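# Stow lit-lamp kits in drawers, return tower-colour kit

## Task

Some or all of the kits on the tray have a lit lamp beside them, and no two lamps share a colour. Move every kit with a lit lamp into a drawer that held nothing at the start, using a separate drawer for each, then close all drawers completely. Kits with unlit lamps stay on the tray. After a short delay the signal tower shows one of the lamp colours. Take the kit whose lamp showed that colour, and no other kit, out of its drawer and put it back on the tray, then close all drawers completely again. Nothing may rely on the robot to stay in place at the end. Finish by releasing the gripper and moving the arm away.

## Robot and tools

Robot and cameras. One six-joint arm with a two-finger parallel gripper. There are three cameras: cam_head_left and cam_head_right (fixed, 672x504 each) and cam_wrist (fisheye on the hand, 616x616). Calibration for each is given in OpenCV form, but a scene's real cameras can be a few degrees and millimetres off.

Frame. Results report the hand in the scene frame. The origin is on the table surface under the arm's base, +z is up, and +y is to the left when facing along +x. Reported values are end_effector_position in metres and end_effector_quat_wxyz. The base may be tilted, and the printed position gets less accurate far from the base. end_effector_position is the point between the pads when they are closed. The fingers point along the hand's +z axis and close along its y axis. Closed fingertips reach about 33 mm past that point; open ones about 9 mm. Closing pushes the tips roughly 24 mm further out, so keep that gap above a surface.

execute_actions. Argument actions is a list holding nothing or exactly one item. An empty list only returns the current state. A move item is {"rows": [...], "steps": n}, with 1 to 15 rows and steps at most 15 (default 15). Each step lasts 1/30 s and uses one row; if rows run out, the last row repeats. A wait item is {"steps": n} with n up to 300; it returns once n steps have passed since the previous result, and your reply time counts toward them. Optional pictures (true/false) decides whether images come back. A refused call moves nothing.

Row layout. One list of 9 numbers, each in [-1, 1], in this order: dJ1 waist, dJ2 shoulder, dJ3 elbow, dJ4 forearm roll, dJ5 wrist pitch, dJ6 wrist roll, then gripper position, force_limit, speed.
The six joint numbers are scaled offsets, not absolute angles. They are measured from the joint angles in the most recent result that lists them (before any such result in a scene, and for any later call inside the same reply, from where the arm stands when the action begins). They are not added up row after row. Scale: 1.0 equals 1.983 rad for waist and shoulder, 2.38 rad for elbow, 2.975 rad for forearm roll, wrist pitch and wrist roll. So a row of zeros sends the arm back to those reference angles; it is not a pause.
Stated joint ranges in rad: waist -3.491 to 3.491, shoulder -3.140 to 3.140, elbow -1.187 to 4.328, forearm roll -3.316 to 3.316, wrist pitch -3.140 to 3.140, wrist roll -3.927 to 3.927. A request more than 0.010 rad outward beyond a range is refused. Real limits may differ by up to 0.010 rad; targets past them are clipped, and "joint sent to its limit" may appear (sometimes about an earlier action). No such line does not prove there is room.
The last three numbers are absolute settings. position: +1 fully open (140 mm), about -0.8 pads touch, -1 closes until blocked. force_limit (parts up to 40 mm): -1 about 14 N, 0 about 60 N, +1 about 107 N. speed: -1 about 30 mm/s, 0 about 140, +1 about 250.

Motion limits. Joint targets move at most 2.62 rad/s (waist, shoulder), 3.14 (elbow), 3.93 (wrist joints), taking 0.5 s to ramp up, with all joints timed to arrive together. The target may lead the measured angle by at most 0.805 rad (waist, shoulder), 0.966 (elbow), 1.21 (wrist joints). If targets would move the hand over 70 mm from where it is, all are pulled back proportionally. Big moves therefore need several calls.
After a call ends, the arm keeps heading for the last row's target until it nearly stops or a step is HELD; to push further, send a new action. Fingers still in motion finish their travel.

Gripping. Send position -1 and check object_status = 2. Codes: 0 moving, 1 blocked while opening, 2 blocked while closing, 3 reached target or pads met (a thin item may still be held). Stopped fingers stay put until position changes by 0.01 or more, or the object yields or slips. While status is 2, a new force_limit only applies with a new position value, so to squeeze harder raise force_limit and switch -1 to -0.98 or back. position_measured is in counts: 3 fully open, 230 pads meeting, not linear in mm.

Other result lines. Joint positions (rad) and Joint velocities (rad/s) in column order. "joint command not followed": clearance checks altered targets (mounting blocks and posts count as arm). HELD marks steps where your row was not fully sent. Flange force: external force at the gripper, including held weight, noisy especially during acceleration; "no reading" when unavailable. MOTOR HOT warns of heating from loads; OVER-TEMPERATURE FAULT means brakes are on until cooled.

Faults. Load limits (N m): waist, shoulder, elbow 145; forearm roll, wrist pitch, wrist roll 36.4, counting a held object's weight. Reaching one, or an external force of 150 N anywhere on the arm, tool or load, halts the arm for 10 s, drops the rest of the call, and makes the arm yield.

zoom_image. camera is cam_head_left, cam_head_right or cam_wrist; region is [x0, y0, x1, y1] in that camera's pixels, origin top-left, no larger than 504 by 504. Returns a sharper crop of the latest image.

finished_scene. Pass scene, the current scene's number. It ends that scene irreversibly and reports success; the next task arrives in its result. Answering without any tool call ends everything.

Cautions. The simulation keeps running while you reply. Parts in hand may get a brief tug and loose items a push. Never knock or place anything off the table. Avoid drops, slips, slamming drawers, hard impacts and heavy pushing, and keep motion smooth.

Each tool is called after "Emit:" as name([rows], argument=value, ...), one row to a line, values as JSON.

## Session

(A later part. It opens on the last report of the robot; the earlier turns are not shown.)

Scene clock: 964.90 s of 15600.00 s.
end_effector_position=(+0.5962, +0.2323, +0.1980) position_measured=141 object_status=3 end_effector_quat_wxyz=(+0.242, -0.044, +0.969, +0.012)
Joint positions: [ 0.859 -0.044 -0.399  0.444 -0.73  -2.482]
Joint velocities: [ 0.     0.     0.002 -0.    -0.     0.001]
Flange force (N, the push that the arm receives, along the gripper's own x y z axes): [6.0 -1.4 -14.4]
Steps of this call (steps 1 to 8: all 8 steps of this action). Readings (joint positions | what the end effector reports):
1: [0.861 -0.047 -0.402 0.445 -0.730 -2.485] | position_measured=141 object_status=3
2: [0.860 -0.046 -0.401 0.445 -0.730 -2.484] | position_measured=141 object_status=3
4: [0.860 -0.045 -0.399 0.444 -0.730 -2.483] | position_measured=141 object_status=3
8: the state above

Emit:
execute_actions([
  {"rows":[[-0.0003,0.0005,0.0005,-0.0001,0,0.0003,-0.1,0.2,0],[-0.0003,0.0005,0.0005,-0.0001,0,0.0003,-0.1,0.2,0],[-0.0003,0.0005,0.0005,-0.0001,0,0.0003,-0.1,0.2,0],[-0.0003,0.0005,0.0005,-0.0001,0,0.0003,-0.1,0.2,0],[-0.0003,0.0005,0.0005,-0.0001,0,0.0003,-0.1,0.2,0],[0.003,-0.005,-0.005,0.0015,0,-0.003,-0.1,0.2,0],[0.003,-0.005,-0.005,0.0015,0,-0.003,-0.1,0.2,0],[0.003,-0.005,-0.005,0.0015,0,-0.003,-0.1,0.2,0],[-0.0005,0.0097,-0.0274,0.0155,0.0252,-0.0199,-0.1,0.2,0]],"steps":15},
], pictures=false)

Emit:
execute_actions([
  {"steps":5},
])

Emit:
zoom_image(camera="cam_wrist", region=[240,240,400,400])

Emit:
execute_actions([
  {"rows":[[0,0,0,0,0,0,-1,0.2,0]],"steps":13},
], pictures=false)

Emit:
execute_actions([
  {"rows":[[0.0027,-0.0051,-0.0052,0.0017,-0.0001,-0.0031,-1,0.2,0],[0.0077,-0.0136,-0.0137,0.0044,-0.0004,-0.0082,-1,0.2,0],[0.015,-0.0257,-0.0255,0.0082,-0.0012,-0.0155,-1,0.2,0],[0.0238,-0.0396,-0.0386,0.0123,-0.0027,-0.0239,-1,0.2,0],[0.0332,-0.0536,-0.0515,0.0162,-0.0047,-0.0324,-1,0.2,0],[0.0431,-0.0678,-0.064,0.02,-0.0073,-0.041,-1,0.2,0],[0.0537,-0.0822,-0.0763,0.0236,-0.0105,-0.0497,-1,0.2,0],[0.065,-0.0967,-0.0883,0.027,-0.0143,-0.0585,-1,0.2,0],[0.0771,-0.1113,-0.1,0.0302,-0.0186,-0.0675,-1,0.2,0],[0.09,-0.1262,-0.1114,0.0332,-0.0235,-0.0765,-1,0.2,0],[0.1037,-0.1411,-0.1225,0.0361,-0.0289,-0.0857,-1,0.2,0],[0.1165,-0.1543,-0.1319,0.0384,-0.0342,-0.0938,-1,0.2,0],[0.128,-0.1657,-0.1399,0.0403,-0.039,-0.1008,-1,0.2,0],[0.138,-0.1753,-0.1464,0.0418,-0.0433,-0.1066,-1,0.2,0],[0.1444,-0.1811,-0.1502,0.0427,-0.046,-0.1102,-1,0.2,0]],"steps":15},
], pictures=false)

Emit:
execute_actions([
  {"steps":10},
], pictures=false)

Emit:
execute_actions([
  {"rows":[[0,0,0,0,0,0,-0.1,0.2,0.5],[0,0,0,0,0,0,-0.1,0.2,0.5],[0,0,0,0,0,0,-0.1,0.2,0.5],[0,0,0,0,0,0,-0.1,0.2,0.5],[0,0,0,0,0,0,-0.1,0.2,0.5],[0,0,0,-0.07,0,0,-0.1,0.2,0.5],[0,0,0,-0.07,0,0,-0.1,0.2,0.5],[0,0,0,-0.07,0,0,-0.1,0.2,0.5],[0,0,0,-0.07,0,0,-0.1,0.2,0.5],[0,0,0,-0.07,0,0,-0.1,0.2,0.5],[0,0,0,-0.07,0,0,-0.1,0.2,0.5],[-0.3754,0.0927,0.0721,-0.1738,-0.0868,0.0568,-0.1,0.2,0.5]],"steps":15},
], pictures=false)

Emit:
execute_actions([
  {"steps":28},
], pictures=false)

Emit:
execute_actions([
  {"rows":[[-0.2178,0.2789,0.2223,0.0334,0.0254,-0.1365,-0.22,0.2,0]],"steps":15},
], pictures=false)

Emit:
execute_actions([
  {"steps":18},
])

Emit:
zoom_image(camera="cam_wrist", region=[240,230,480,470])

Scene clock: 1032.50 s of 15600.00 s.
end_effector_position=(+0.5917, +0.2315, +0.1686) position_measured=141 object_status=3 end_effector_quat_wxyz=(+0.241, -0.044, +0.969, +0.011)
Joint positions: [ 0.859 -0.026 -0.463  0.489 -0.658 -2.54 ]
Joint velocities: [-0.006  0.025 -0.048  0.041  0.071 -0.047]
Flange force (N, the push that the arm receives, along the gripper's own x y z axes): [2.0 3.2 11.0]
Steps of this call (steps 1 to 15: the robot went on to your last target; steps 16 to 90: nothing new was sent; then 64.10 s passed at rest; steps 91 to 105: all 15 steps of this action). Readings (joint positions | what the end effector reports):
91: [0.859 -0.044 -0.399 0.444 -0.730 -2.482] | position_measured=141 object_status=3
92: [0.859 -0.044 -0.398 0.444 -0.730 -2.482] | position_measured=141 object_status=3
94: [0.859 -0.043 -0.398 0.444 -0.730 -2.482] | position_measured=141 object_status=3
98: [0.863 -0.050 -0.405 0.446 -0.730 -2.487] | position_measured=141 object_status=3
105: the state above

Scene clock: 1032.67 s of 15600.00 s.
end_effector_position=(+0.5918, +0.2316, +0.1681) position_measured=141 object_status=3 end_effector_quat_wxyz=(+0.242, -0.044, +0.969, +0.011)
Joint positions: [ 0.858 -0.025 -0.464  0.49  -0.655 -2.542]
Joint velocities: [-0.001  0.001 -0.001  0.     0.001 -0.001]
Flange force (N, the push that the arm receives, along the gripper's own x y z axes): [-4.0 1.0 -3.3]
Steps of this call (steps 1 to 5: the robot went on to your last target). Readings (joint positions | what the end effector reports):
1: [0.859 -0.025 -0.463 0.490 -0.656 -2.541] | position_measured=141 object_status=3
2: [0.859 -0.025 -0.464 0.490 -0.656 -2.541] | position_measured=141 object_status=3
4: [0.859 -0.025 -0.464 0.490 -0.656 -2.541] | position_measured=141 object_status=3
5: the state above
camera_calibration (this result's frames):
cam_wrist: T_world_to_cam=[[-0.158534, 0.984352, -0.0769264, -0.109543], [0.67781, 0.165154, 0.716448, -0.552035], [0.717942, 0.0614396, -0.693387, -0.128943], [0, 0, 0, 1]] pos_world=[0.449383, 0.206922, 0.29767]

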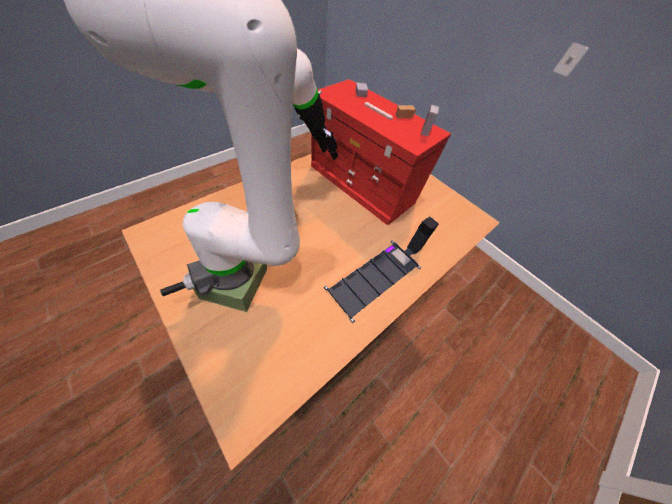

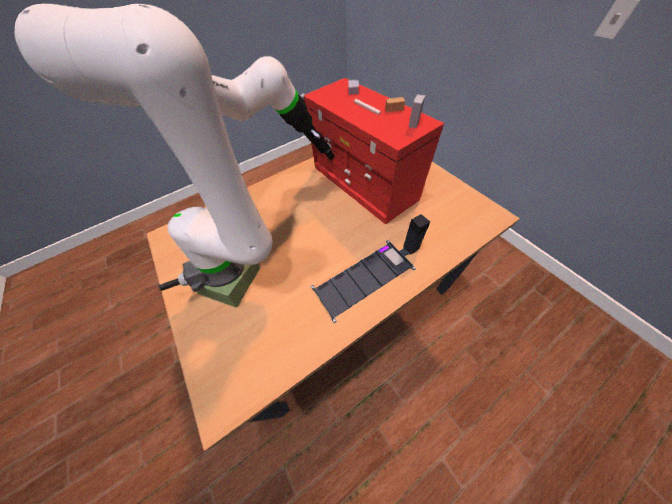

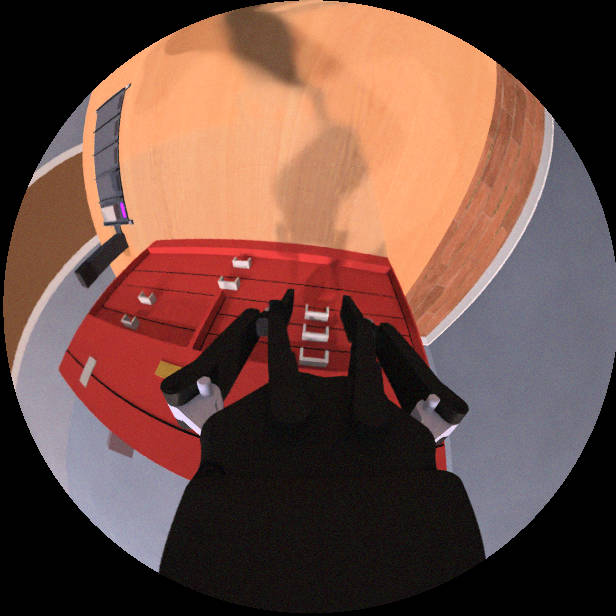

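Region (240, 240, 400, 400) of cam_wrist's 616x616 image, scaled by 3.150, with more detail than that image has.

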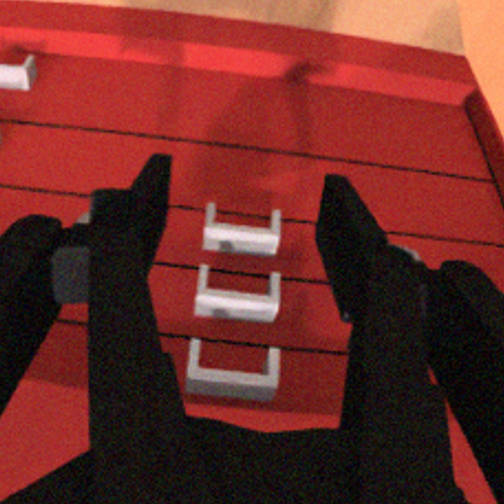

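Scene clock: 1033.10 s of 15600.00 s.
end_effector_position=(+0.5918, +0.2316, +0.1681) position_measured=194 object_status=0 end_effector_quat_wxyz=(+0.242, -0.044, +0.969, +0.011)
Joint positions: [ 0.858 -0.025 -0.464  0.49  -0.655 -2.542]
Joint velocities: [-0.001  0.     0.001 -0.    -0.     0.   ]
Flange force (N, the push that the arm receives, along the gripper's own x y z axes): [-2.7 0.5 -10.6]
Steps of this call (steps 1 to 13: all 13 steps of this action). Readings (joint positions | what the end effector reports):
1: [0.858 -0.025 -0.464 0.490 -0.655 -2.542] | position_measured=141 object_status=0
2: [0.858 -0.025 -0.464 0.490 -0.655 -2.542] | position_measured=145 object_status=0
4: [0.858 -0.025 -0.464 0.490 -0.655 -2.542] | position_measured=161 object_status=0
8: [0.858 -0.025 -0.464 0.490 -0.655 -2.542] | position_measured=191 object_status=0
13: the state above

Scene clock: 1033.60 s of 15600.00 s.
end_effector_position=(+0.4785, +0.2234, +0.1687) position_measured=194 object_status=2 end_effector_quat_wxyz=(+0.241, -0.044, +0.969, +0.012)
Joint positions: [ 1.058 -0.294 -0.743  0.592 -0.74  -2.786]
Joint velocities: [ 0.69  -0.749 -0.669  0.216 -0.404 -0.681]
Flange force (N, the push that the arm receives, along the gripper's own x y z axes): [3.0 -21.8 7.4]
Steps of this call (steps 1 to 15: all 15 steps of this action). Readings (joint positions | what the end effector reports):
1: [0.859 -0.025 -0.464 0.490 -0.655 -2.542] | position_measured=194 object_status=2
2: [0.860 -0.028 -0.468 0.492 -0.655 -2.545] | position_measured=194 object_status=2
4: [0.870 -0.045 -0.488 0.500 -0.656 -2.560] | position_measured=194 object_status=2
8: [0.916 -0.117 -0.569 0.531 -0.667 -2.625] | position_measured=194 object_status=2
15: the state above

Scene clock: 1033.93 s of 15600.00 s.
end_effector_position=(+0.4438, +0.2201, +0.1682) position_measured=194 object_status=2 end_effector_quat_wxyz=(+0.242, -0.046, +0.969, +0.012)
Joint positions: [ 1.145 -0.384 -0.821  0.617 -0.792 -2.869]
Joint velocities: [ 0.002 -0.002 -0.003  0.    -0.001 -0.002]
Flange force (N, the push that the arm receives, along the gripper's own x y z axes): [-0.4 -9.9 -3.2]
Steps of this call (steps 1 to 10: the robot went on to your last target). Readings (joint positions | what the end effector reports):
1: [1.080 -0.318 -0.764 0.599 -0.753 -2.809] | position_measured=194 object_status=2
2: [1.101 -0.340 -0.783 0.605 -0.766 -2.829] | position_measured=194 object_status=2
4: [1.132 -0.371 -0.810 0.614 -0.784 -2.857] | position_measured=194 object_status=2
8: [1.145 -0.384 -0.821 0.617 -0.792 -2.869] | position_measured=194 object_status=2
10: the state above

Scene clock: 1034.43 s of 15600.00 s.
end_effector_position=(+0.4061, +0.2053, +0.1283) position_measured=141 object_status=3 end_effector_quat_wxyz=(+0.171, +0.028, +0.984, +0.037)
Joint positions: [ 1.122 -0.379 -0.816  0.413 -0.803 -2.864]
Joint velocities: [-0.478  0.12   0.115 -0.327 -0.191  0.109]
Flange force (N, the push that the arm receives, along the gripper's own x y z axes): [14.6 5.6 -8.8]
Steps of this call (steps 1 to 15: all 15 steps of this action). Readings (joint positions | what the end effector reports):
1: [1.145 -0.384 -0.821 0.617 -0.792 -2.869] | position_measured=194 object_status=0
2: [1.145 -0.384 -0.821 0.617 -0.792 -2.869] | position_measured=194 object_status=0
4: [1.145 -0.384 -0.821 0.617 -0.792 -2.869] | position_measured=169 object_status=0
8: [1.145 -0.384 -0.821 0.598 -0.792 -2.869] | position_measured=141 object_status=0
15: the state above

Scene clock: 1035.37 s of 15600.00 s.
end_effector_position=(+0.3720, -0.0628, +0.0965) position_measured=141 object_status=3 end_effector_quat_wxyz=(+0.023, +0.393, +0.917, -0.067)
Joint positions: [ 0.401 -0.2   -0.65   0.1   -1.05  -2.7  ]
Joint velocities: [-0.003  0.001  0.001 -0.003 -0.001  0.001]
Flange force (N, the push that the arm receives, along the gripper's own x y z axes): [1.2 0.5 -4.5]
Steps of this call (steps 1 to 28: the robot went on to your last target). Readings (joint positions | what the end effector reports):
1: [1.102 -0.374 -0.812 0.403 -0.810 -2.860] | position_measured=141 object_status=3
2: [1.077 -0.368 -0.806 0.392 -0.820 -2.854] | position_measured=141 object_status=3
4: [1.017 -0.353 -0.792 0.368 -0.840 -2.840] | position_measured=141 object_status=3
8: [0.897 -0.323 -0.764 0.316 -0.881 -2.813] | position_measured=141 object_status=3
28: the state above

Scene clock: 1035.87 s of 15600.00 s.
end_effector_position=(+0.4879, -0.1634, +0.1019) position_measured=157 object_status=3 end_effector_quat_wxyz=(+0.064, +0.584, +0.805, -0.082)
Joint positions: [ 0.153  0.117 -0.346  0.158 -1.006 -2.934]
Joint velocities: [-0.589  0.756  0.724  0.13   0.099 -0.548]
Flange force (N, the push that the arm receives, along the gripper's own x y z axes): [0.9 5.0 -3.0]
Steps of this call (steps 1 to 15: all 15 steps of this action). Readings (joint positions | what the end effector reports):
1: [0.400 -0.200 -0.649 0.100 -1.050 -2.700] | position_measured=141 object_status=0
2: [0.398 -0.197 -0.646 0.101 -1.049 -2.703] | position_measured=145 object_status=0
4: [0.379 -0.173 -0.624 0.107 -1.044 -2.722] | position_measured=157 object_status=0
8: [0.297 -0.068 -0.523 0.126 -1.030 -2.799] | position_measured=157 object_status=0
15: the state above

Scene clock: 1036.47 s of 15600.00 s.
end_effector_position=(+0.5469, -0.2772, +0.0852) position_measured=157 object_status=3 end_effector_quat_wxyz=(+0.093, +0.706, +0.696, -0.091)
Joint positions: [-0.031  0.353 -0.121  0.2   -0.975 -3.106]
Joint velocities: [-0.001  0.001  0.001 -0.     0.     0.   ]
Flange force (N, the push that the arm receives, along the gripper's own x y z axes): [0.9 0.9 -3.7]
Steps of this call (steps 1 to 18: the robot went on to your last target). Readings (joint positions | what the end effector reports):
1: [0.133 0.142 -0.322 0.163 -1.002 -2.953] | position_measured=157 object_status=3
2: [0.113 0.168 -0.298 0.167 -0.999 -2.971] | position_measured=157 object_status=3
4: [0.074 0.217 -0.250 0.176 -0.992 -3.007] | position_measured=157 object_status=3
8: [0.001 0.311 -0.161 0.192 -0.980 -3.076] | position_measured=157 object_status=3
18: the state above
camera_calibration (this result's frames):
cam_wrist: T_world_to_cam=[[0.995882, 0.0706713, -0.0567942, -0.508597], [0.0902076, -0.835161, 0.542557, -0.319273], [-0.00908914, -0.545446, -0.838097, 0.118882], [0, 0, 0, 1]] pos_world=[0.536384, -0.165857, 0.243973]

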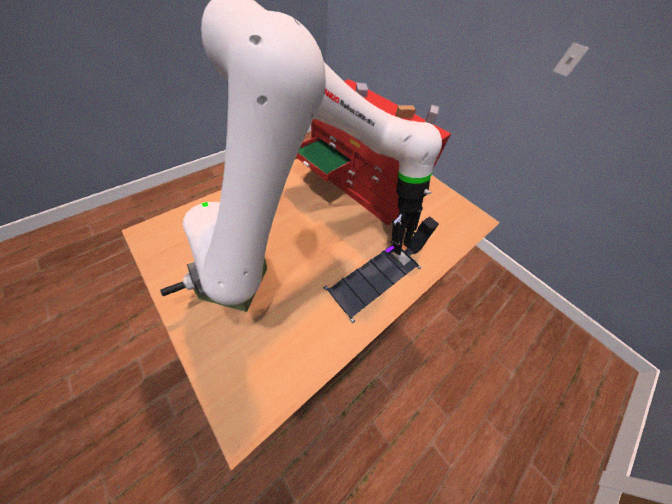

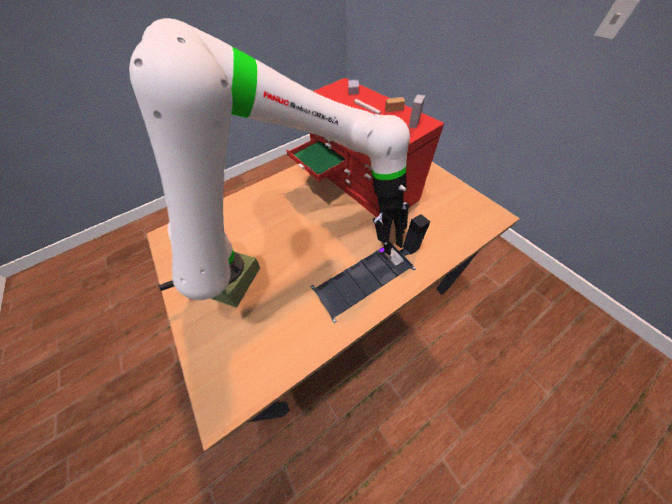

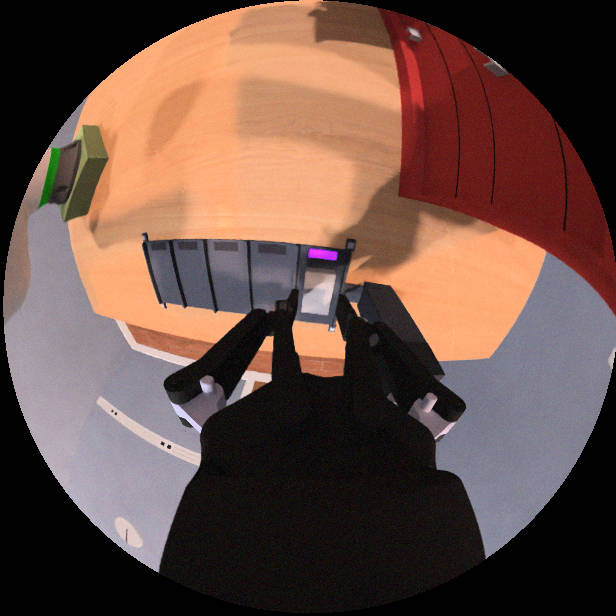

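Region (240, 230, 480, 470) of cam_wrist's 616x616 image, scaled by 2.100, with more detail than that image has.

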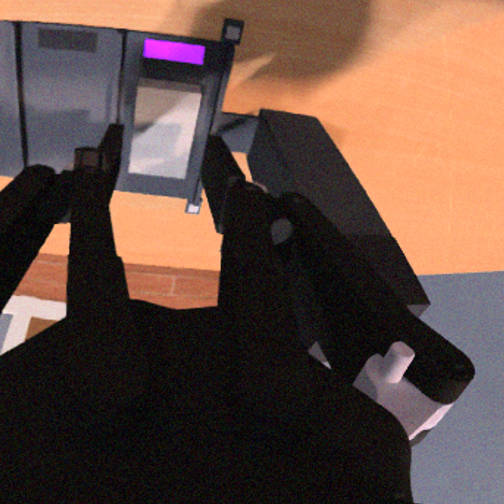

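Emit:
execute_actions([
  {"rows":[[0.001,0.009,-0.005,0.0016,0.01,-0.003,-0.22,0.2,0],[0.001,0.009,-0.005,0.0016,0.01,-0.003,-0.22,0.2,0],[0.001,0.009,-0.005,0.0016,0.01,-0.003,-0.22,0.2,0],[0.002,0.018,-0.0105,0.0032,0.02,-0.0066,-0.22,0.2,0],[0.002,0.018,-0.0105,0.0032,0.02,-0.0066,-0.22,0.2,0],[0.002,0.018,-0.0105,0.0032,0.02,-0.0066,-0.22,0.2,0],[0.0029,0.0262,-0.0158,0.0048,0.0293,-0.01,-0.22,0.2,0]],"steps":15},
])

Emit:
zoom_image(camera="cam_wrist", region=[240,230,480,470])

Scene clock: 1044.00 s of 15600.00 s.
end_effector_position=(+0.5478, -0.2776, +0.0441) position_measured=157 object_status=3 end_effector_quat_wxyz=(+0.093, +0.707, +0.696, -0.091)
Joint positions: [-0.026  0.405 -0.158  0.214 -0.888 -3.136]
Joint velocities: [ 0.001  0.003 -0.003 -0.     0.003 -0.001]
Flange force (N, the push that the arm receives, along the gripper's own x y z axes): [1.2 1.1 -2.3]
Steps of this call (steps 1 to 15: the robot went on to your last target; steps 16 to 90: nothing new was sent; then 4.03 s passed at rest; steps 91 to 105: all 15 steps of this action). Readings (joint positions | what the end effector reports):
91: [-0.031 0.353 -0.121 0.200 -0.974 -3.107] | position_measured=157 object_status=3
92: [-0.031 0.356 -0.122 0.201 -0.969 -3.108] | position_measured=157 object_status=3
94: [-0.030 0.367 -0.130 0.203 -0.951 -3.114] | position_measured=157 object_status=3
98: [-0.027 0.390 -0.147 0.210 -0.912 -3.127] | position_measured=157 object_status=3
105: the state above
camera_calibration (this result's frames):
cam_wrist: T_world_to_cam=[[0.995978, 0.0699796, -0.0559585, -0.512061], [0.0891712, -0.835284, 0.542539, -0.296831], [-0.00877456, -0.545347, -0.838165, 0.0839962], [0, 0, 0, 1]] pos_world=[0.537207, -0.166297, 0.202791]

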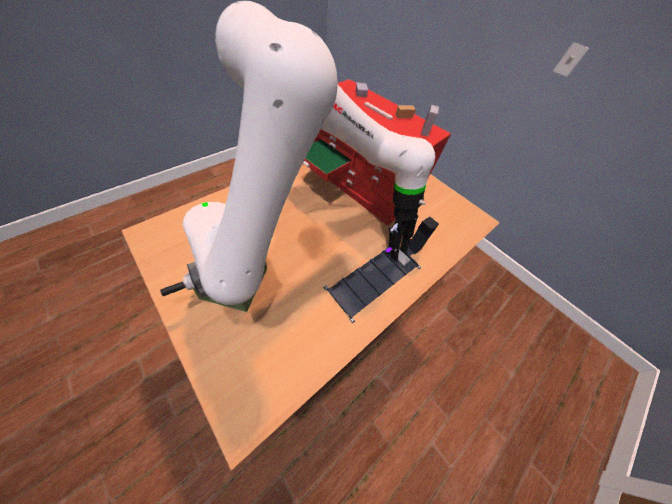

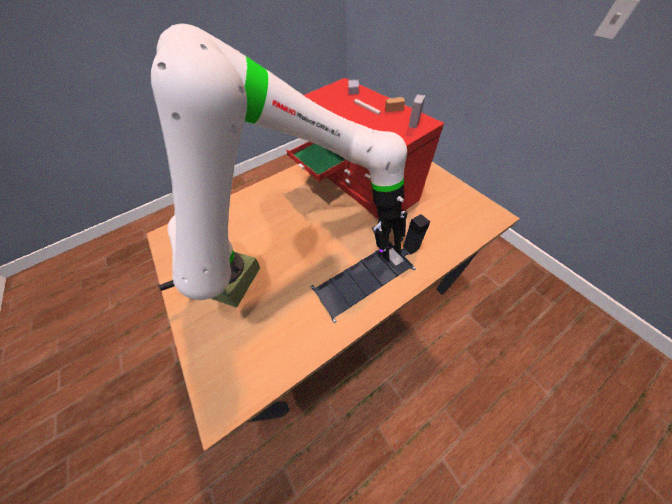

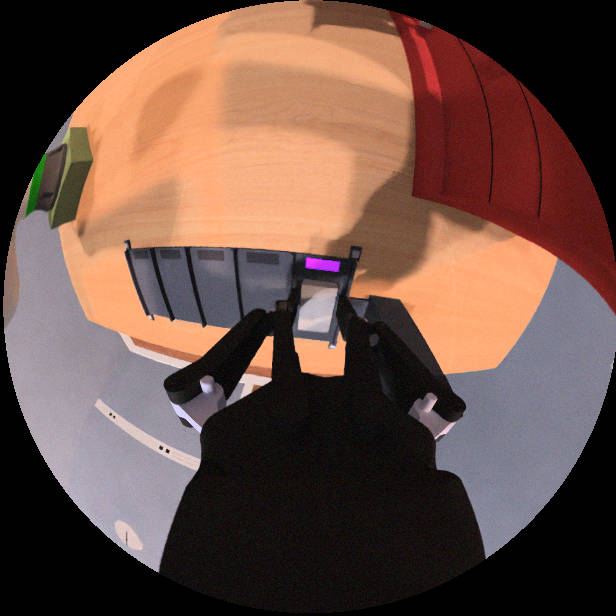

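Region (240, 230, 480, 470) of cam_wrist's 616x616 image, scaled by 2.100, with more detail than that image has.

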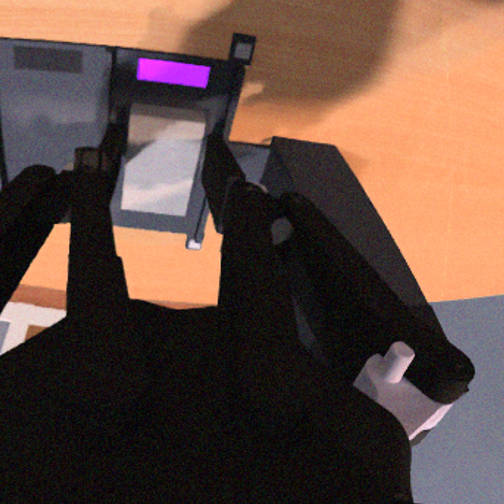

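Emit:
execute_actions([
  {"rows":[[0,0,0,0,0,0,-1,0.4,-0.3]],"steps":14},
], pictures=false)

Emit:
execute_actions([
  {"rows":[[-0.003,-0.0251,0.0168,-0.0049,-0.0292,0.01,-1,0.4,0],[-0.003,-0.0251,0.0168,-0.0049,-0.0292,0.01,-1,0.4,0],[-0.003,-0.0251,0.0168,-0.0049,-0.0292,0.01,-1,0.4,0],[-0.003,-0.0251,0.0168,-0.0049,-0.0292,0.01,-1,0.4,0],[-0.003,-0.0251,0.0168,-0.0049,-0.0292,0.01,-1,0.4,0],[-0.003,-0.0251,0.0168,-0.0049,-0.0292,0.01,-1,0.4,0],[0.0888,-0.3303,-0.1101,-0.0081,-0.0713,0.1802,-1,0.4,0]],"steps":15},
], pictures=false)

Emit:
execute_actions([
  {"steps":20},
], pictures=false)

Emit:
execute_actions([
  {"rows":[[0.3592,0.0666,0.0643,-0.0009,0.0041,0.1083,-1,0.4,0]],"steps":15},
], pictures=false)

Emit:
execute_actions([
  {"steps":22},
], pictures=false)

Emit:
execute_actions([
  {"rows":[[-0.001,0.0133,-0.0294,0.0034,0.032,-0.0065,-1,0.4,0]],"steps":12},
], pictures=false)

Emit:
execute_actions([
  {"rows":[[0,0.0006,-0.0011,0.0001,0.0012,-0.0003,-1,0.4,0]],"steps":8},
])

Scene clock: 1056.87 s of 15600.00 s.
end_effector_position=(+0.5478, -0.2776, +0.0440) position_measured=178 object_status=0 end_effector_quat_wxyz=(+0.093, +0.707, +0.696, -0.091)
Joint positions: [-0.026  0.405 -0.158  0.214 -0.888 -3.136]
Joint velocities: [-0.    -0.     0.    -0.001  0.     0.   ]
Flange force (N, the push that the arm receives, along the gripper's own x y z axes): [0.1 -1.6 -21.8]
Steps of this call (steps 1 to 15: the robot went on to your last target; steps 16 to 90: nothing new was sent; then 9.40 s passed at rest; steps 91 to 104: all 14 steps of this action). Readings (joint positions | what the end effector reports):
91: [-0.026 0.405 -0.158 0.214 -0.887 -3.136] | position_measured=157 object_status=0
92: [-0.026 0.405 -0.158 0.214 -0.887 -3.136] | position_measured=160 object_status=0
94: [-0.026 0.405 -0.158 0.214 -0.887 -3.136] | position_measured=172 object_status=0
98: [-0.026 0.405 -0.158 0.214 -0.887 -3.136] | position_measured=176 object_status=0
104: the state above

Scene clock: 1057.37 s of 15600.00 s.
end_effector_position=(+0.5296, -0.2392, +0.1457) position_measured=178 object_status=2 end_effector_quat_wxyz=(+0.108, +0.635, +0.761, -0.080)
Joint positions: [ 0.023  0.171 -0.206  0.196 -1.016 -2.954]
Joint velocities: [ 0.294 -0.953 -0.492 -0.013 -0.187  0.798]
Flange force (N, the push that the arm receives, along the gripper's own x y z axes): [4.2 0.7 -2.9]
Steps of this call (steps 1 to 15: all 15 steps of this action). Readings (joint positions | what the end effector reports):
1: [-0.026 0.404 -0.158 0.214 -0.888 -3.136] | position_measured=178 object_status=0
2: [-0.026 0.402 -0.156 0.213 -0.893 -3.134] | position_measured=178 object_status=2
4: [-0.028 0.382 -0.140 0.207 -0.928 -3.122] | position_measured=178 object_status=2
8: [-0.030 0.350 -0.120 0.199 -0.975 -3.103] | position_measured=178 object_status=2
15: the state above

Scene clock: 1058.03 s of 15600.00 s.
end_effector_position=(+0.4551, -0.1666, +0.2384) position_measured=178 object_status=2 end_effector_quat_wxyz=(+0.146, +0.444, +0.882, -0.061)
Joint positions: [ 0.151 -0.25  -0.42   0.19  -1.1   -2.6  ]
Joint velocities: [ 0.    -0.002  0.001  0.002 -0.     0.   ]
Flange force (N, the push that the arm receives, along the gripper's own x y z axes): [-2.4 1.6 -1.0]
Steps of this call (steps 1 to 20: the robot went on to your last target). Readings (joint positions | what the end effector reports):
1: [0.032 0.138 -0.222 0.196 -1.022 -2.927] | position_measured=178 object_status=2
2: [0.042 0.106 -0.239 0.195 -1.029 -2.899] | position_measured=178 object_status=2
4: [0.063 0.039 -0.273 0.194 -1.042 -2.843] | position_measured=178 object_status=2
8: [0.105 -0.101 -0.344 0.192 -1.070 -2.726] | position_measured=178 object_status=2
20: the state above

Scene clock: 1058.53 s of 15600.00 s.
end_effector_position=(+0.5158, -0.0186, +0.2310) position_measured=178 object_status=2 end_effector_quat_wxyz=(+0.139, +0.243, +0.959, -0.034)
Joint positions: [ 0.454 -0.193 -0.354  0.189 -1.094 -2.463]
Joint velocities: [ 0.735  0.135  0.155 -0.002  0.012  0.331]
Flange force (N, the push that the arm receives, along the gripper's own x y z axes): [0.3 -0.4 -2.4]
Steps of this call (steps 1 to 15: all 15 steps of this action). Readings (joint positions | what the end effector reports):
1: [0.151 -0.250 -0.420 0.190 -1.100 -2.600] | position_measured=178 object_status=2
2: [0.154 -0.250 -0.420 0.190 -1.100 -2.598] | position_measured=178 object_status=2
4: [0.178 -0.244 -0.413 0.190 -1.099 -2.588] | position_measured=178 object_status=2
8: [0.278 -0.225 -0.391 0.189 -1.097 -2.542] | position_measured=178 object_status=2
15: the state above

Scene clock: 1059.27 s of 15600.00 s.
end_effector_position=(+0.5155, +0.2068, +0.2254) position_measured=178 object_status=2 end_effector_quat_wxyz=(+0.130, -0.044, +0.990, +0.006)
Joint positions: [ 0.863 -0.118 -0.267  0.187 -1.088 -2.278]
Joint velocities: [ 0.001  0.001 -0.    -0.002 -0.     0.   ]
Flange force (N, the push that the arm receives, along the gripper's own x y z axes): [-1.6 1.2 -2.5]
Steps of this call (steps 1 to 22: the robot went on to your last target). Readings (joint positions | what the end effector reports):
1: [0.479 -0.189 -0.349 0.189 -1.094 -2.452] | position_measured=178 object_status=2
2: [0.504 -0.184 -0.344 0.188 -1.094 -2.440] | position_measured=178 object_status=2
4: [0.553 -0.175 -0.333 0.188 -1.093 -2.418] | position_measured=178 object_status=2
8: [0.651 -0.157 -0.312 0.188 -1.091 -2.374] | position_measured=178 object_status=2
22: the state above

Scene clock: 1059.67 s of 15600.00 s.
end_effector_position=(+0.5156, +0.2068, +0.1866) position_measured=178 object_status=2 end_effector_quat_wxyz=(+0.130, -0.044, +0.990, +0.006)
Joint positions: [ 0.861 -0.092 -0.337  0.197 -0.992 -2.297]
Joint velocities: [-0.001  0.001 -0.003  0.001  0.002 -0.   ]
Flange force (N, the push that the arm receives, along the gripper's own x y z axes): [0.2 0.5 -2.9]
Steps of this call (steps 1 to 12: all 12 steps of this action). Readings (joint positions | what the end effector reports):
1: [0.863 -0.118 -0.267 0.187 -1.087 -2.278] | position_measured=178 object_status=2
2: [0.863 -0.117 -0.270 0.188 -1.082 -2.279] | position_measured=178 object_status=2
4: [0.862 -0.107 -0.296 0.192 -1.047 -2.287] | position_measured=178 object_status=2
8: [0.861 -0.092 -0.336 0.197 -0.994 -2.297] | position_measured=178 object_status=2
12: the state above

Scene clock: 1059.93 s of 15600.00 s.
end_effector_position=(+0.5155, +0.2068, +0.1850) position_measured=178 object_status=2 end_effector_quat_wxyz=(+0.130, -0.044, +0.990, +0.006)
Joint positions: [ 0.861 -0.091 -0.34   0.198 -0.989 -2.298]
Joint velocities: [-0.001  0.     0.001 -0.001  0.001 -0.001]
Flange force (N, the push that the arm receives, along the gripper's own x y z axes): [0.4 0.8 -2.1]
Steps of this call (steps 1 to 8: all 8 steps of this action). Readings (joint positions | what the end effector reports):
1: [0.861 -0.092 -0.337 0.197 -0.992 -2.297] | position_measured=178 object_status=2
2: [0.861 -0.092 -0.338 0.197 -0.991 -2.298] | position_measured=178 object_status=2
4: [0.861 -0.091 -0.339 0.198 -0.989 -2.298] | position_measured=178 object_status=2
8: the state above
camera_calibration (this result's frames):
cam_wrist: T_world_to_cam=[[-0.172922, 0.98315, -0.0592809, -0.0915587], [0.820972, 0.177127, 0.542799, -0.552512], [0.544153, 0.045194, -0.837768, 0.0587752], [0, 0, 0, 1]] pos_world=[0.405782, 0.185224, 0.343715]

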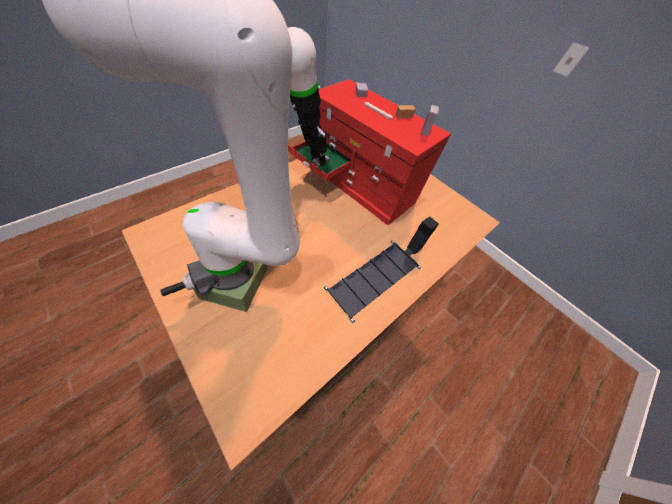

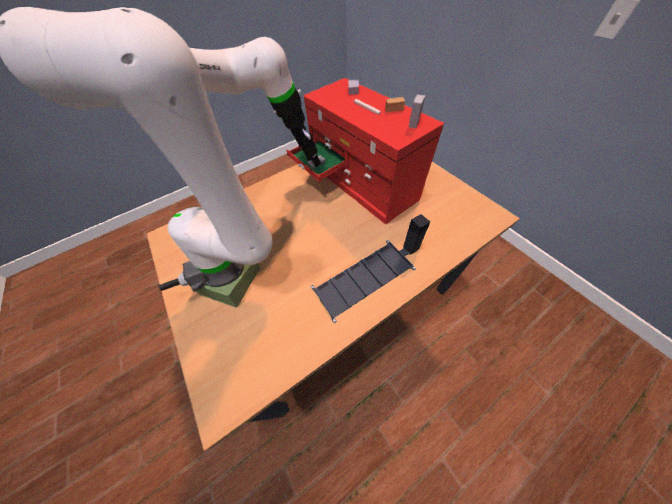

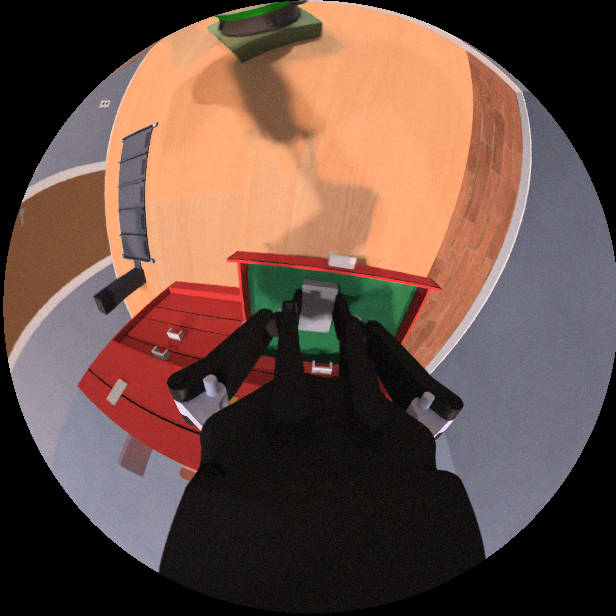

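Emit:
execute_actions([
  {"rows":[[0,0.0008,-0.0015,0.0001,0.0016,-0.0004,-1,0.4,0]],"steps":7},
], pictures=false)

Emit:
execute_actions([
  {"rows":[[0,0,0,0,0,0,-0.1,0.2,0.3],[0,0,0,0,0,0,-0.1,0.2,0.3],[0,0,0,0,0,0,-0.1,0.2,0.3],[0,0,0,0,0,0,-0.1,0.2,0.3],[0,0,0,0,0,0,-0.1,0.2,0.3],[0.001,-0.0144,0.032,-0.0037,-0.035,0.007,-0.1,0.2,0.3],[0.001,-0.0144,0.032,-0.0037,-0.035,0.007,-0.1,0.2,0.3],[0.001,-0.0144,0.032,-0.0037,-0.035,0.007,-0.1,0.2,0.3],[0.001,-0.0144,0.032,-0.0037,-0.035,0.007,-0.1,0.2,0.3],[0.001,-0.0144,0.032,-0.0037,-0.035,0.007,-0.1,0.2,0.3],[0.001,-0.0144,0.032,-0.0037,-0.035,0.007,-0.1,0.2,0.3],[0.1669,-0.1843,-0.1651,0.12,0.0124,-0.1691,-0.1,0.2,0.3]],"steps":15},
], pictures=false)

Emit:
execute_actions([
  {"steps":19},
], pictures=false)

Emit:
execute_actions([
  {"rows":[[-0.0139,0.026,-0.042,0.0223,0.0475,-0.0288,-0.1,0.2,0]],"steps":13},
])

Emit:
execute_actions([
  {"rows":[[-0.0061,0.0058,0.0038,-0.0008,0.0029,0.0036,-0.1,0.2,0],[-0.0101,0.0097,0.0063,-0.0014,0.0047,0.006,-0.1,0.2,0],[-0.016,0.0155,0.0101,-0.0023,0.0074,0.0096,-0.1,0.2,0],[-0.0257,0.0251,0.0166,-0.0038,0.0117,0.0154,-0.1,0.2,0],[-0.0369,0.0365,0.0246,-0.0057,0.0165,0.0224,-0.1,0.2,0],[-0.0433,0.0431,0.0293,-0.0068,0.0192,0.0265,-0.1,0.2,0],[-0.0496,0.0497,0.034,-0.008,0.0218,0.0305,-0.1,0.2,0],[-0.0565,0.0572,0.0395,-0.0094,0.0246,0.0351,-0.1,0.2,0],[-0.0633,0.0646,0.0451,-0.0109,0.0272,0.0397,-0.1,0.2,0],[-0.0699,0.0721,0.0508,-0.0124,0.0297,0.0442,-0.1,0.2,0],[-0.0763,0.0795,0.0565,-0.0139,0.0321,0.0487,-0.1,0.2,0],[-0.0826,0.0868,0.0623,-0.0155,0.0343,0.0532,-0.1,0.2,0],[-0.0887,0.0941,0.0682,-0.0171,0.0364,0.0577,-0.1,0.2,0],[-0.0946,0.1014,0.0742,-0.0188,0.0384,0.0621,-0.1,0.2,0],[-0.1003,0.1086,0.0802,-0.0205,0.0402,0.0665,-0.1,0.2,0]],"steps":15},
], pictures=false)

Emit:
execute_actions([
  {"steps":8},
], pictures=false)

Emit:
execute_actions([
  {"rows":[[-0.0056,0.0072,0.0061,-0.0018,0.0017,0.0044,-0.1,0.2,0],[-0.011,0.0144,0.0123,-0.0036,0.0032,0.0087,-0.1,0.2,0],[-0.0162,0.0215,0.0185,-0.0055,0.0045,0.013,-0.1,0.2,0],[-0.0212,0.0286,0.0248,-0.0074,0.0058,0.0173,-0.1,0.2,0],[-0.0261,0.0356,0.0312,-0.0093,0.0069,0.0216,-0.1,0.2,0],[-0.0307,0.0426,0.0377,-0.0113,0.0078,0.0258,-0.1,0.2,0],[-0.0352,0.0496,0.0442,-0.0133,0.0086,0.0301,-0.1,0.2,0],[-0.0396,0.0565,0.0508,-0.0154,0.0093,0.0342,-0.1,0.2,0],[-0.0437,0.0634,0.0575,-0.0175,0.0098,0.0384,-0.1,0.2,0],[-0.0467,0.0686,0.0626,-0.0192,0.0101,0.0415,-0.1,0.2,0],[-0.0496,0.0737,0.0677,-0.0208,0.0103,0.0446,-0.1,0.2,0],[-0.0519,0.078,0.072,-0.0222,0.0104,0.0472,-0.1,0.2,0],[-0.0538,0.0814,0.0754,-0.0233,0.0105,0.0492,-0.1,0.2,0],[-0.0551,0.0839,0.078,-0.0242,0.0105,0.0507,-0.1,0.2,0],[-0.0562,0.0859,0.0801,-0.0248,0.0105,0.0519,-0.1,0.2,0]],"steps":15},
], pictures=false)

Emit:
execute_actions([
  {"steps":7},
], pictures=false)

Emit:
execute_actions([
  {"rows":[[-0.0009,0.0017,0.0017,-0.0006,0,0.001,-0.1,0.2,0]],"steps":8},
], pictures=false)

Emit:
execute_actions([
  {"rows":[[0.0264,-0.045,-0.0442,0.0141,-0.0027,-0.0272,-0.1,0.2,0]],"steps":14},
])

Scene clock: 1081.47 s of 15600.00 s.
end_effector_position=(+0.5154, +0.2069, +0.1831) position_measured=178 object_status=2 end_effector_quat_wxyz=(+0.130, -0.044, +0.990, +0.006)
Joint positions: [ 0.861 -0.089 -0.343  0.198 -0.984 -2.299]
Joint velocities: [ 0.001  0.001  0.    -0.     0.002 -0.001]
Flange force (N, the push that the arm receives, along the gripper's own x y z axes): [-4.3 -0.5 -20.2]
Steps of this call (steps 1 to 15: the robot went on to your last target; steps 16 to 90: nothing new was sent; then 18.30 s passed at rest; steps 91 to 97: all 7 steps of this action). Readings (joint positions | what the end effector reports):
91: [0.861 -0.091 -0.340 0.198 -0.989 -2.298] | position_measured=178 object_status=2
92: [0.861 -0.090 -0.341 0.198 -0.987 -2.299] | position_measured=178 object_status=2
94: [0.861 -0.090 -0.342 0.198 -0.985 -2.299] | position_measured=178 object_status=2
97: the state above

Scene clock: 1081.97 s of 15600.00 s.
end_effector_position=(+0.5135, +0.2111, +0.2360) position_measured=141 object_status=3 end_effector_quat_wxyz=(+0.144, -0.043, +0.989, +0.009)
Joint positions: [ 0.886 -0.147 -0.284  0.212 -1.081 -2.311]
Joint velocities: [ 0.435 -0.508 -0.438  0.471  0.147 -0.638]
Flange force (N, the push that the arm receives, along the gripper's own x y z axes): [-25.3 2.9 -5.1]
Steps of this call (steps 1 to 15: all 15 steps of this action). Readings (joint positions | what the end effector reports):
1: [0.861 -0.089 -0.343 0.198 -0.984 -2.299] | position_measured=178 object_status=0
2: [0.861 -0.089 -0.343 0.198 -0.984 -2.299] | position_measured=178 object_status=0
4: [0.861 -0.089 -0.343 0.198 -0.984 -2.299] | position_measured=154 object_status=0
8: [0.861 -0.094 -0.330 0.195 -1.003 -2.296] | position_measured=141 object_status=0
15: the state above

Scene clock: 1082.60 s of 15600.00 s.
end_effector_position=(+0.4360, +0.2185, +0.2176) position_measured=141 object_status=3 end_effector_quat_wxyz=(+0.240, -0.045, +0.970, +0.012)
Joint positions: [ 1.192 -0.455 -0.736  0.555 -0.947 -2.802]
Joint velocities: [ 0.001 -0.001 -0.001  0.001  0.    -0.001]
Flange force (N, the push that the arm receives, along the gripper's own x y z axes): [-1.0 0.3 -4.3]
Steps of this call (steps 1 to 19: the robot went on to your last target). Readings (joint positions | what the end effector reports):
1: [0.903 -0.167 -0.302 0.231 -1.075 -2.337] | position_measured=141 object_status=3
2: [0.924 -0.191 -0.327 0.254 -1.067 -2.370] | position_measured=141 object_status=3
4: [0.981 -0.253 -0.399 0.317 -1.044 -2.457] | position_measured=141 object_status=3
8: [1.109 -0.376 -0.597 0.461 -0.987 -2.665] | position_measured=141 object_status=3
19: the state above

Scene clock: 1083.03 s of 15600.00 s.
end_effector_position=(+0.4371, +0.2190, +0.1685) position_measured=141 object_status=3 end_effector_quat_wxyz=(+0.242, -0.045, +0.969, +0.013)
Joint positions: [ 1.164 -0.403 -0.836  0.621 -0.806 -2.888]
Joint velocities: [-0.001  0.001 -0.001  0.002  0.002 -0.001]
Flange force (N, the push that the arm receives, along the gripper's own x y z axes): [-3.8 1.3 -5.1]
Steps of this call (steps 1 to 13: all 13 steps of this action). Readings (joint positions | what the end effector reports):
1: [1.192 -0.455 -0.736 0.555 -0.947 -2.803] | position_measured=141 object_status=3
2: [1.190 -0.453 -0.739 0.558 -0.942 -2.806] | position_measured=141 object_status=3
4: [1.183 -0.439 -0.765 0.574 -0.906 -2.827] | position_measured=141 object_status=3
8: [1.165 -0.406 -0.831 0.618 -0.814 -2.883] | position_measured=141 object_status=3
13: the state above
camera_calibration (this result's frames):
cam_wrist: T_world_to_cam=[[-0.16086, 0.984097, -0.0753415, -0.120858], [0.676627, 0.16553, 0.717479, -0.445127], [0.71854, 0.0644352, -0.692494, -0.0178091], [0, 0, 0, 1]] pos_world=[0.29454, 0.193765, 0.297931]

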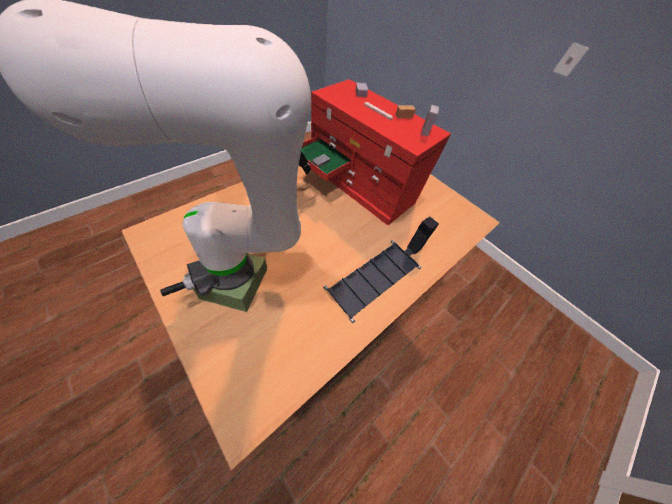

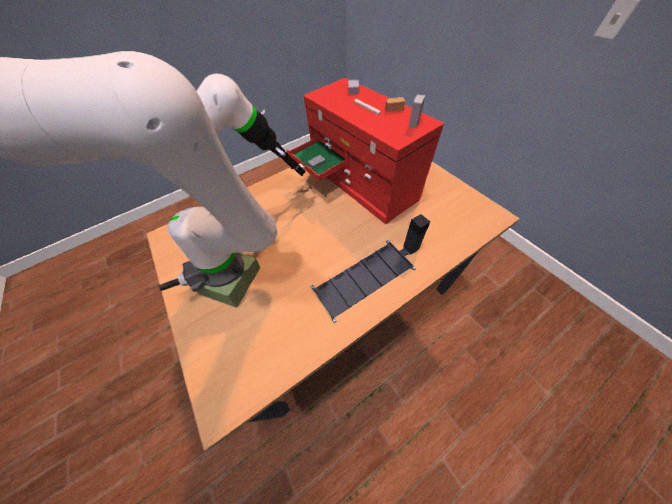

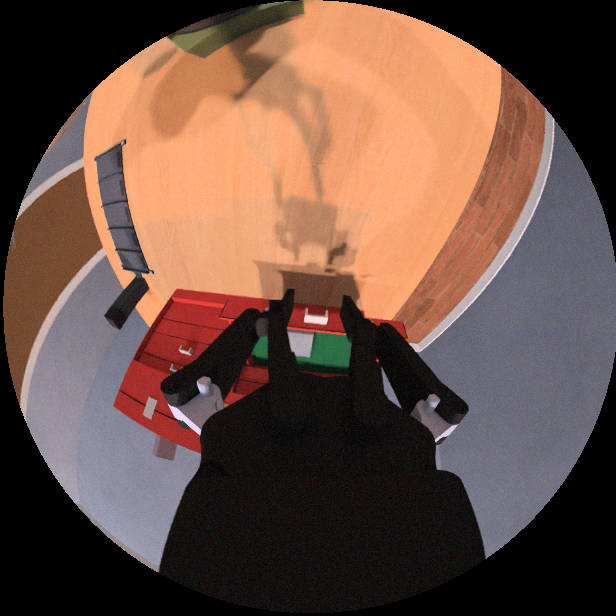

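Scene clock: 1083.53 s of 15600.00 s.
end_effector_position=(+0.5026, +0.2251, +0.1685) position_measured=141 object_status=3 end_effector_quat_wxyz=(+0.242, -0.044, +0.969, +0.012)
Joint positions: [ 1.005 -0.236 -0.691  0.576 -0.707 -2.734]
Joint velocities: [-0.365  0.43   0.412 -0.138  0.194  0.391]
Flange force (N, the push that the arm receives, along the gripper's own x y z axes): [-3.4 2.6 -1.6]
Steps of this call (steps 1 to 15: all 15 steps of this action). Readings (joint positions | what the end effector reports):
1: [1.164 -0.403 -0.836 0.621 -0.806 -2.888] | position_measured=141 object_status=3
2: [1.161 -0.400 -0.834 0.621 -0.804 -2.885] | position_measured=141 object_status=3
4: [1.147 -0.387 -0.824 0.618 -0.794 -2.873] | position_measured=141 object_status=3
8: [1.098 -0.338 -0.782 0.606 -0.762 -2.827] | position_measured=141 object_status=3
15: the state above

Scene clock: 1083.80 s of 15600.00 s.
end_effector_position=(+0.5227, +0.2261, +0.1685) position_measured=141 object_status=3 end_effector_quat_wxyz=(+0.242, -0.044, +0.969, +0.012)
Joint positions: [ 0.965 -0.188 -0.645  0.56  -0.687 -2.69 ]
Joint velocities: [-0.003  0.004  0.002 -0.001  0.002  0.003]
Flange force (N, the push that the arm receives, along the gripper's own x y z axes): [-3.5 2.1 -4.3]
Steps of this call (steps 1 to 8: the robot went on to your last target). Readings (joint positions | what the end effector reports):
1: [0.993 -0.221 -0.677 0.572 -0.700 -2.721] | position_measured=141 object_status=3
2: [0.982 -0.208 -0.664 0.567 -0.695 -2.709] | position_measured=141 object_status=3
4: [0.968 -0.192 -0.648 0.562 -0.688 -2.694] | position_measured=141 object_status=3
8: the state above

Scene clock: 1084.30 s of 15600.00 s.
end_effector_position=(+0.5880, +0.2310, +0.1686) position_measured=141 object_status=3 end_effector_quat_wxyz=(+0.242, -0.043, +0.969, +0.012)
Joint positions: [ 0.863 -0.035 -0.475  0.495 -0.656 -2.552]
Joint velocities: [-0.138  0.248  0.3   -0.122  0.012  0.222]
Flange force (N, the push that the arm receives, along the gripper's own x y z axes): [-7.9 -0.8 1.0]
Steps of this call (steps 1 to 15: all 15 steps of this action). Readings (joint positions | what the end effector reports):
1: [0.965 -0.188 -0.645 0.560 -0.686 -2.690] | position_measured=141 object_status=3
2: [0.962 -0.185 -0.641 0.559 -0.685 -2.687] | position_measured=141 object_status=3
4: [0.950 -0.168 -0.624 0.553 -0.680 -2.672] | position_measured=141 object_status=3
8: [0.915 -0.119 -0.572 0.533 -0.667 -2.628] | position_measured=141 object_status=3
15: the state above

Scene clock: 1084.53 s of 15600.00 s.
end_effector_position=(+0.5953, +0.2317, +0.1685) position_measured=141 object_status=3 end_effector_quat_wxyz=(+0.242, -0.043, +0.969, +0.012)
Joint positions: [ 0.854 -0.018 -0.454  0.487 -0.655 -2.536]
Joint velocities: [-0.002  0.003  0.003  0.     0.     0.002]
Flange force (N, the push that the arm receives, along the gripper's own x y z axes): [5.4 0.2 -9.8]
Steps of this call (steps 1 to 7: the robot went on to your last target). Readings (joint positions | what the end effector reports):
1: [0.859 -0.028 -0.466 0.491 -0.656 -2.545] | position_measured=141 object_status=3
2: [0.856 -0.022 -0.460 0.489 -0.655 -2.540] | position_measured=141 object_status=3
4: [0.854 -0.019 -0.455 0.487 -0.655 -2.537] | position_measured=141 object_status=3
7: the state above

Scene clock: 1084.80 s of 15600.00 s.
end_effector_position=(+0.5967, +0.2319, +0.1684) position_measured=141 object_status=3 end_effector_quat_wxyz=(+0.242, -0.043, +0.969, +0.012)
Joint positions: [ 0.852 -0.015 -0.45   0.485 -0.655 -2.533]
Joint velocities: [ 0.001  0.001  0.001 -0.002 -0.     0.001]
Flange force (N, the push that the arm receives, along the gripper's own x y z axes): [10.2 -0.7 -18.8]
Steps of this call (steps 1 to 8: all 8 steps of this action). Readings (joint positions | what the end effector reports):
1: [0.854 -0.018 -0.454 0.487 -0.655 -2.536] | position_measured=141 object_status=3
2: [0.853 -0.017 -0.453 0.486 -0.655 -2.535] | position_measured=141 object_status=3
4: [0.852 -0.015 -0.451 0.485 -0.655 -2.534] | position_measured=141 object_status=3
8: the state above

Scene clock: 1085.27 s of 15600.00 s.
end_effector_position=(+0.5587, +0.2282, +0.1684) position_measured=141 object_status=3 end_effector_quat_wxyz=(+0.242, -0.043, +0.969, +0.012)
Joint positions: [ 0.905 -0.104 -0.556  0.527 -0.663 -2.614]
Joint velocities: [-0.001 -0.001 -0.002 -0.    -0.001 -0.   ]
Flange force (N, the push that the arm receives, along the gripper's own x y z axes): [-1.0 0.3 -3.9]
Steps of this call (steps 1 to 14: all 14 steps of this action). Readings (joint positions | what the end effector reports):
1: [0.852 -0.015 -0.450 0.485 -0.655 -2.533] | position_measured=141 object_status=3
2: [0.854 -0.017 -0.453 0.485 -0.655 -2.535] | position_measured=141 object_status=3
4: [0.867 -0.040 -0.479 0.497 -0.657 -2.556] | position_measured=141 object_status=3
8: [0.902 -0.100 -0.551 0.525 -0.663 -2.610] | position_measured=141 object_status=3
14: the state above
camera_calibration (this result's frames):
cam_wrist: T_world_to_cam=[[-0.157096, 0.984659, -0.0759454, -0.112471], [0.677067, 0.163366, 0.71756, -0.52859], [0.718958, 0.0613059, -0.692344, -0.105378], [0, 0, 0, 1]] pos_world=[0.415984, 0.203559, 0.297795]

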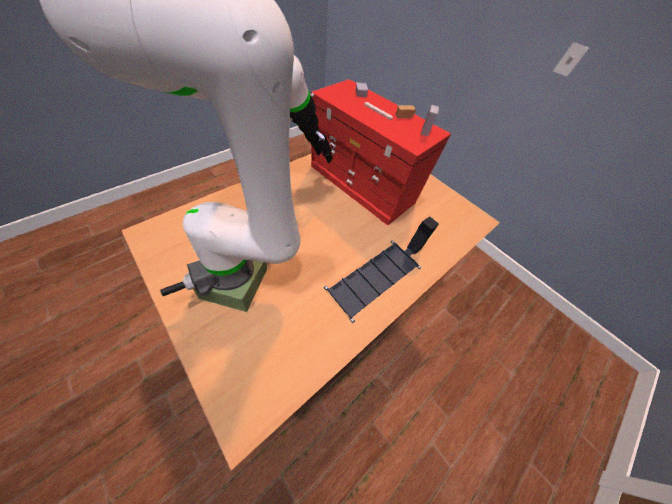

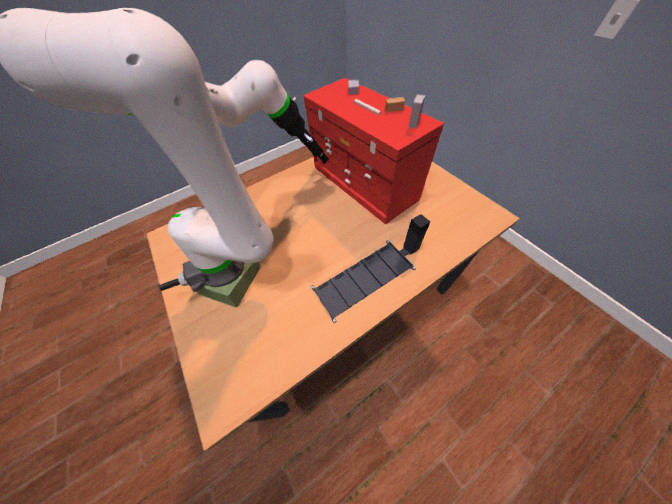

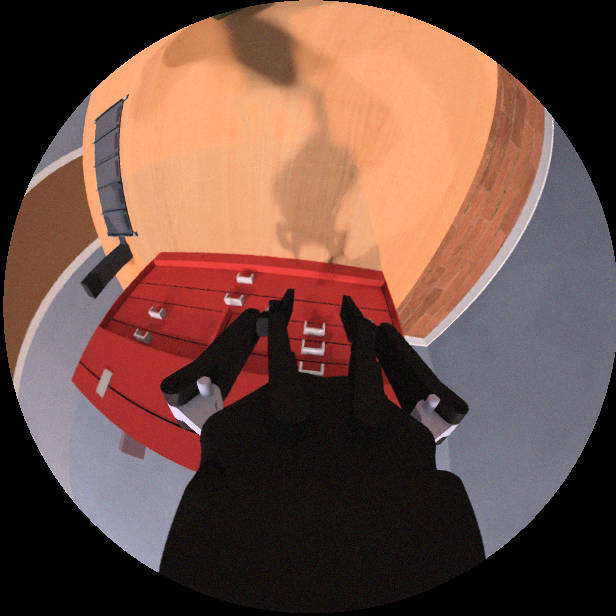

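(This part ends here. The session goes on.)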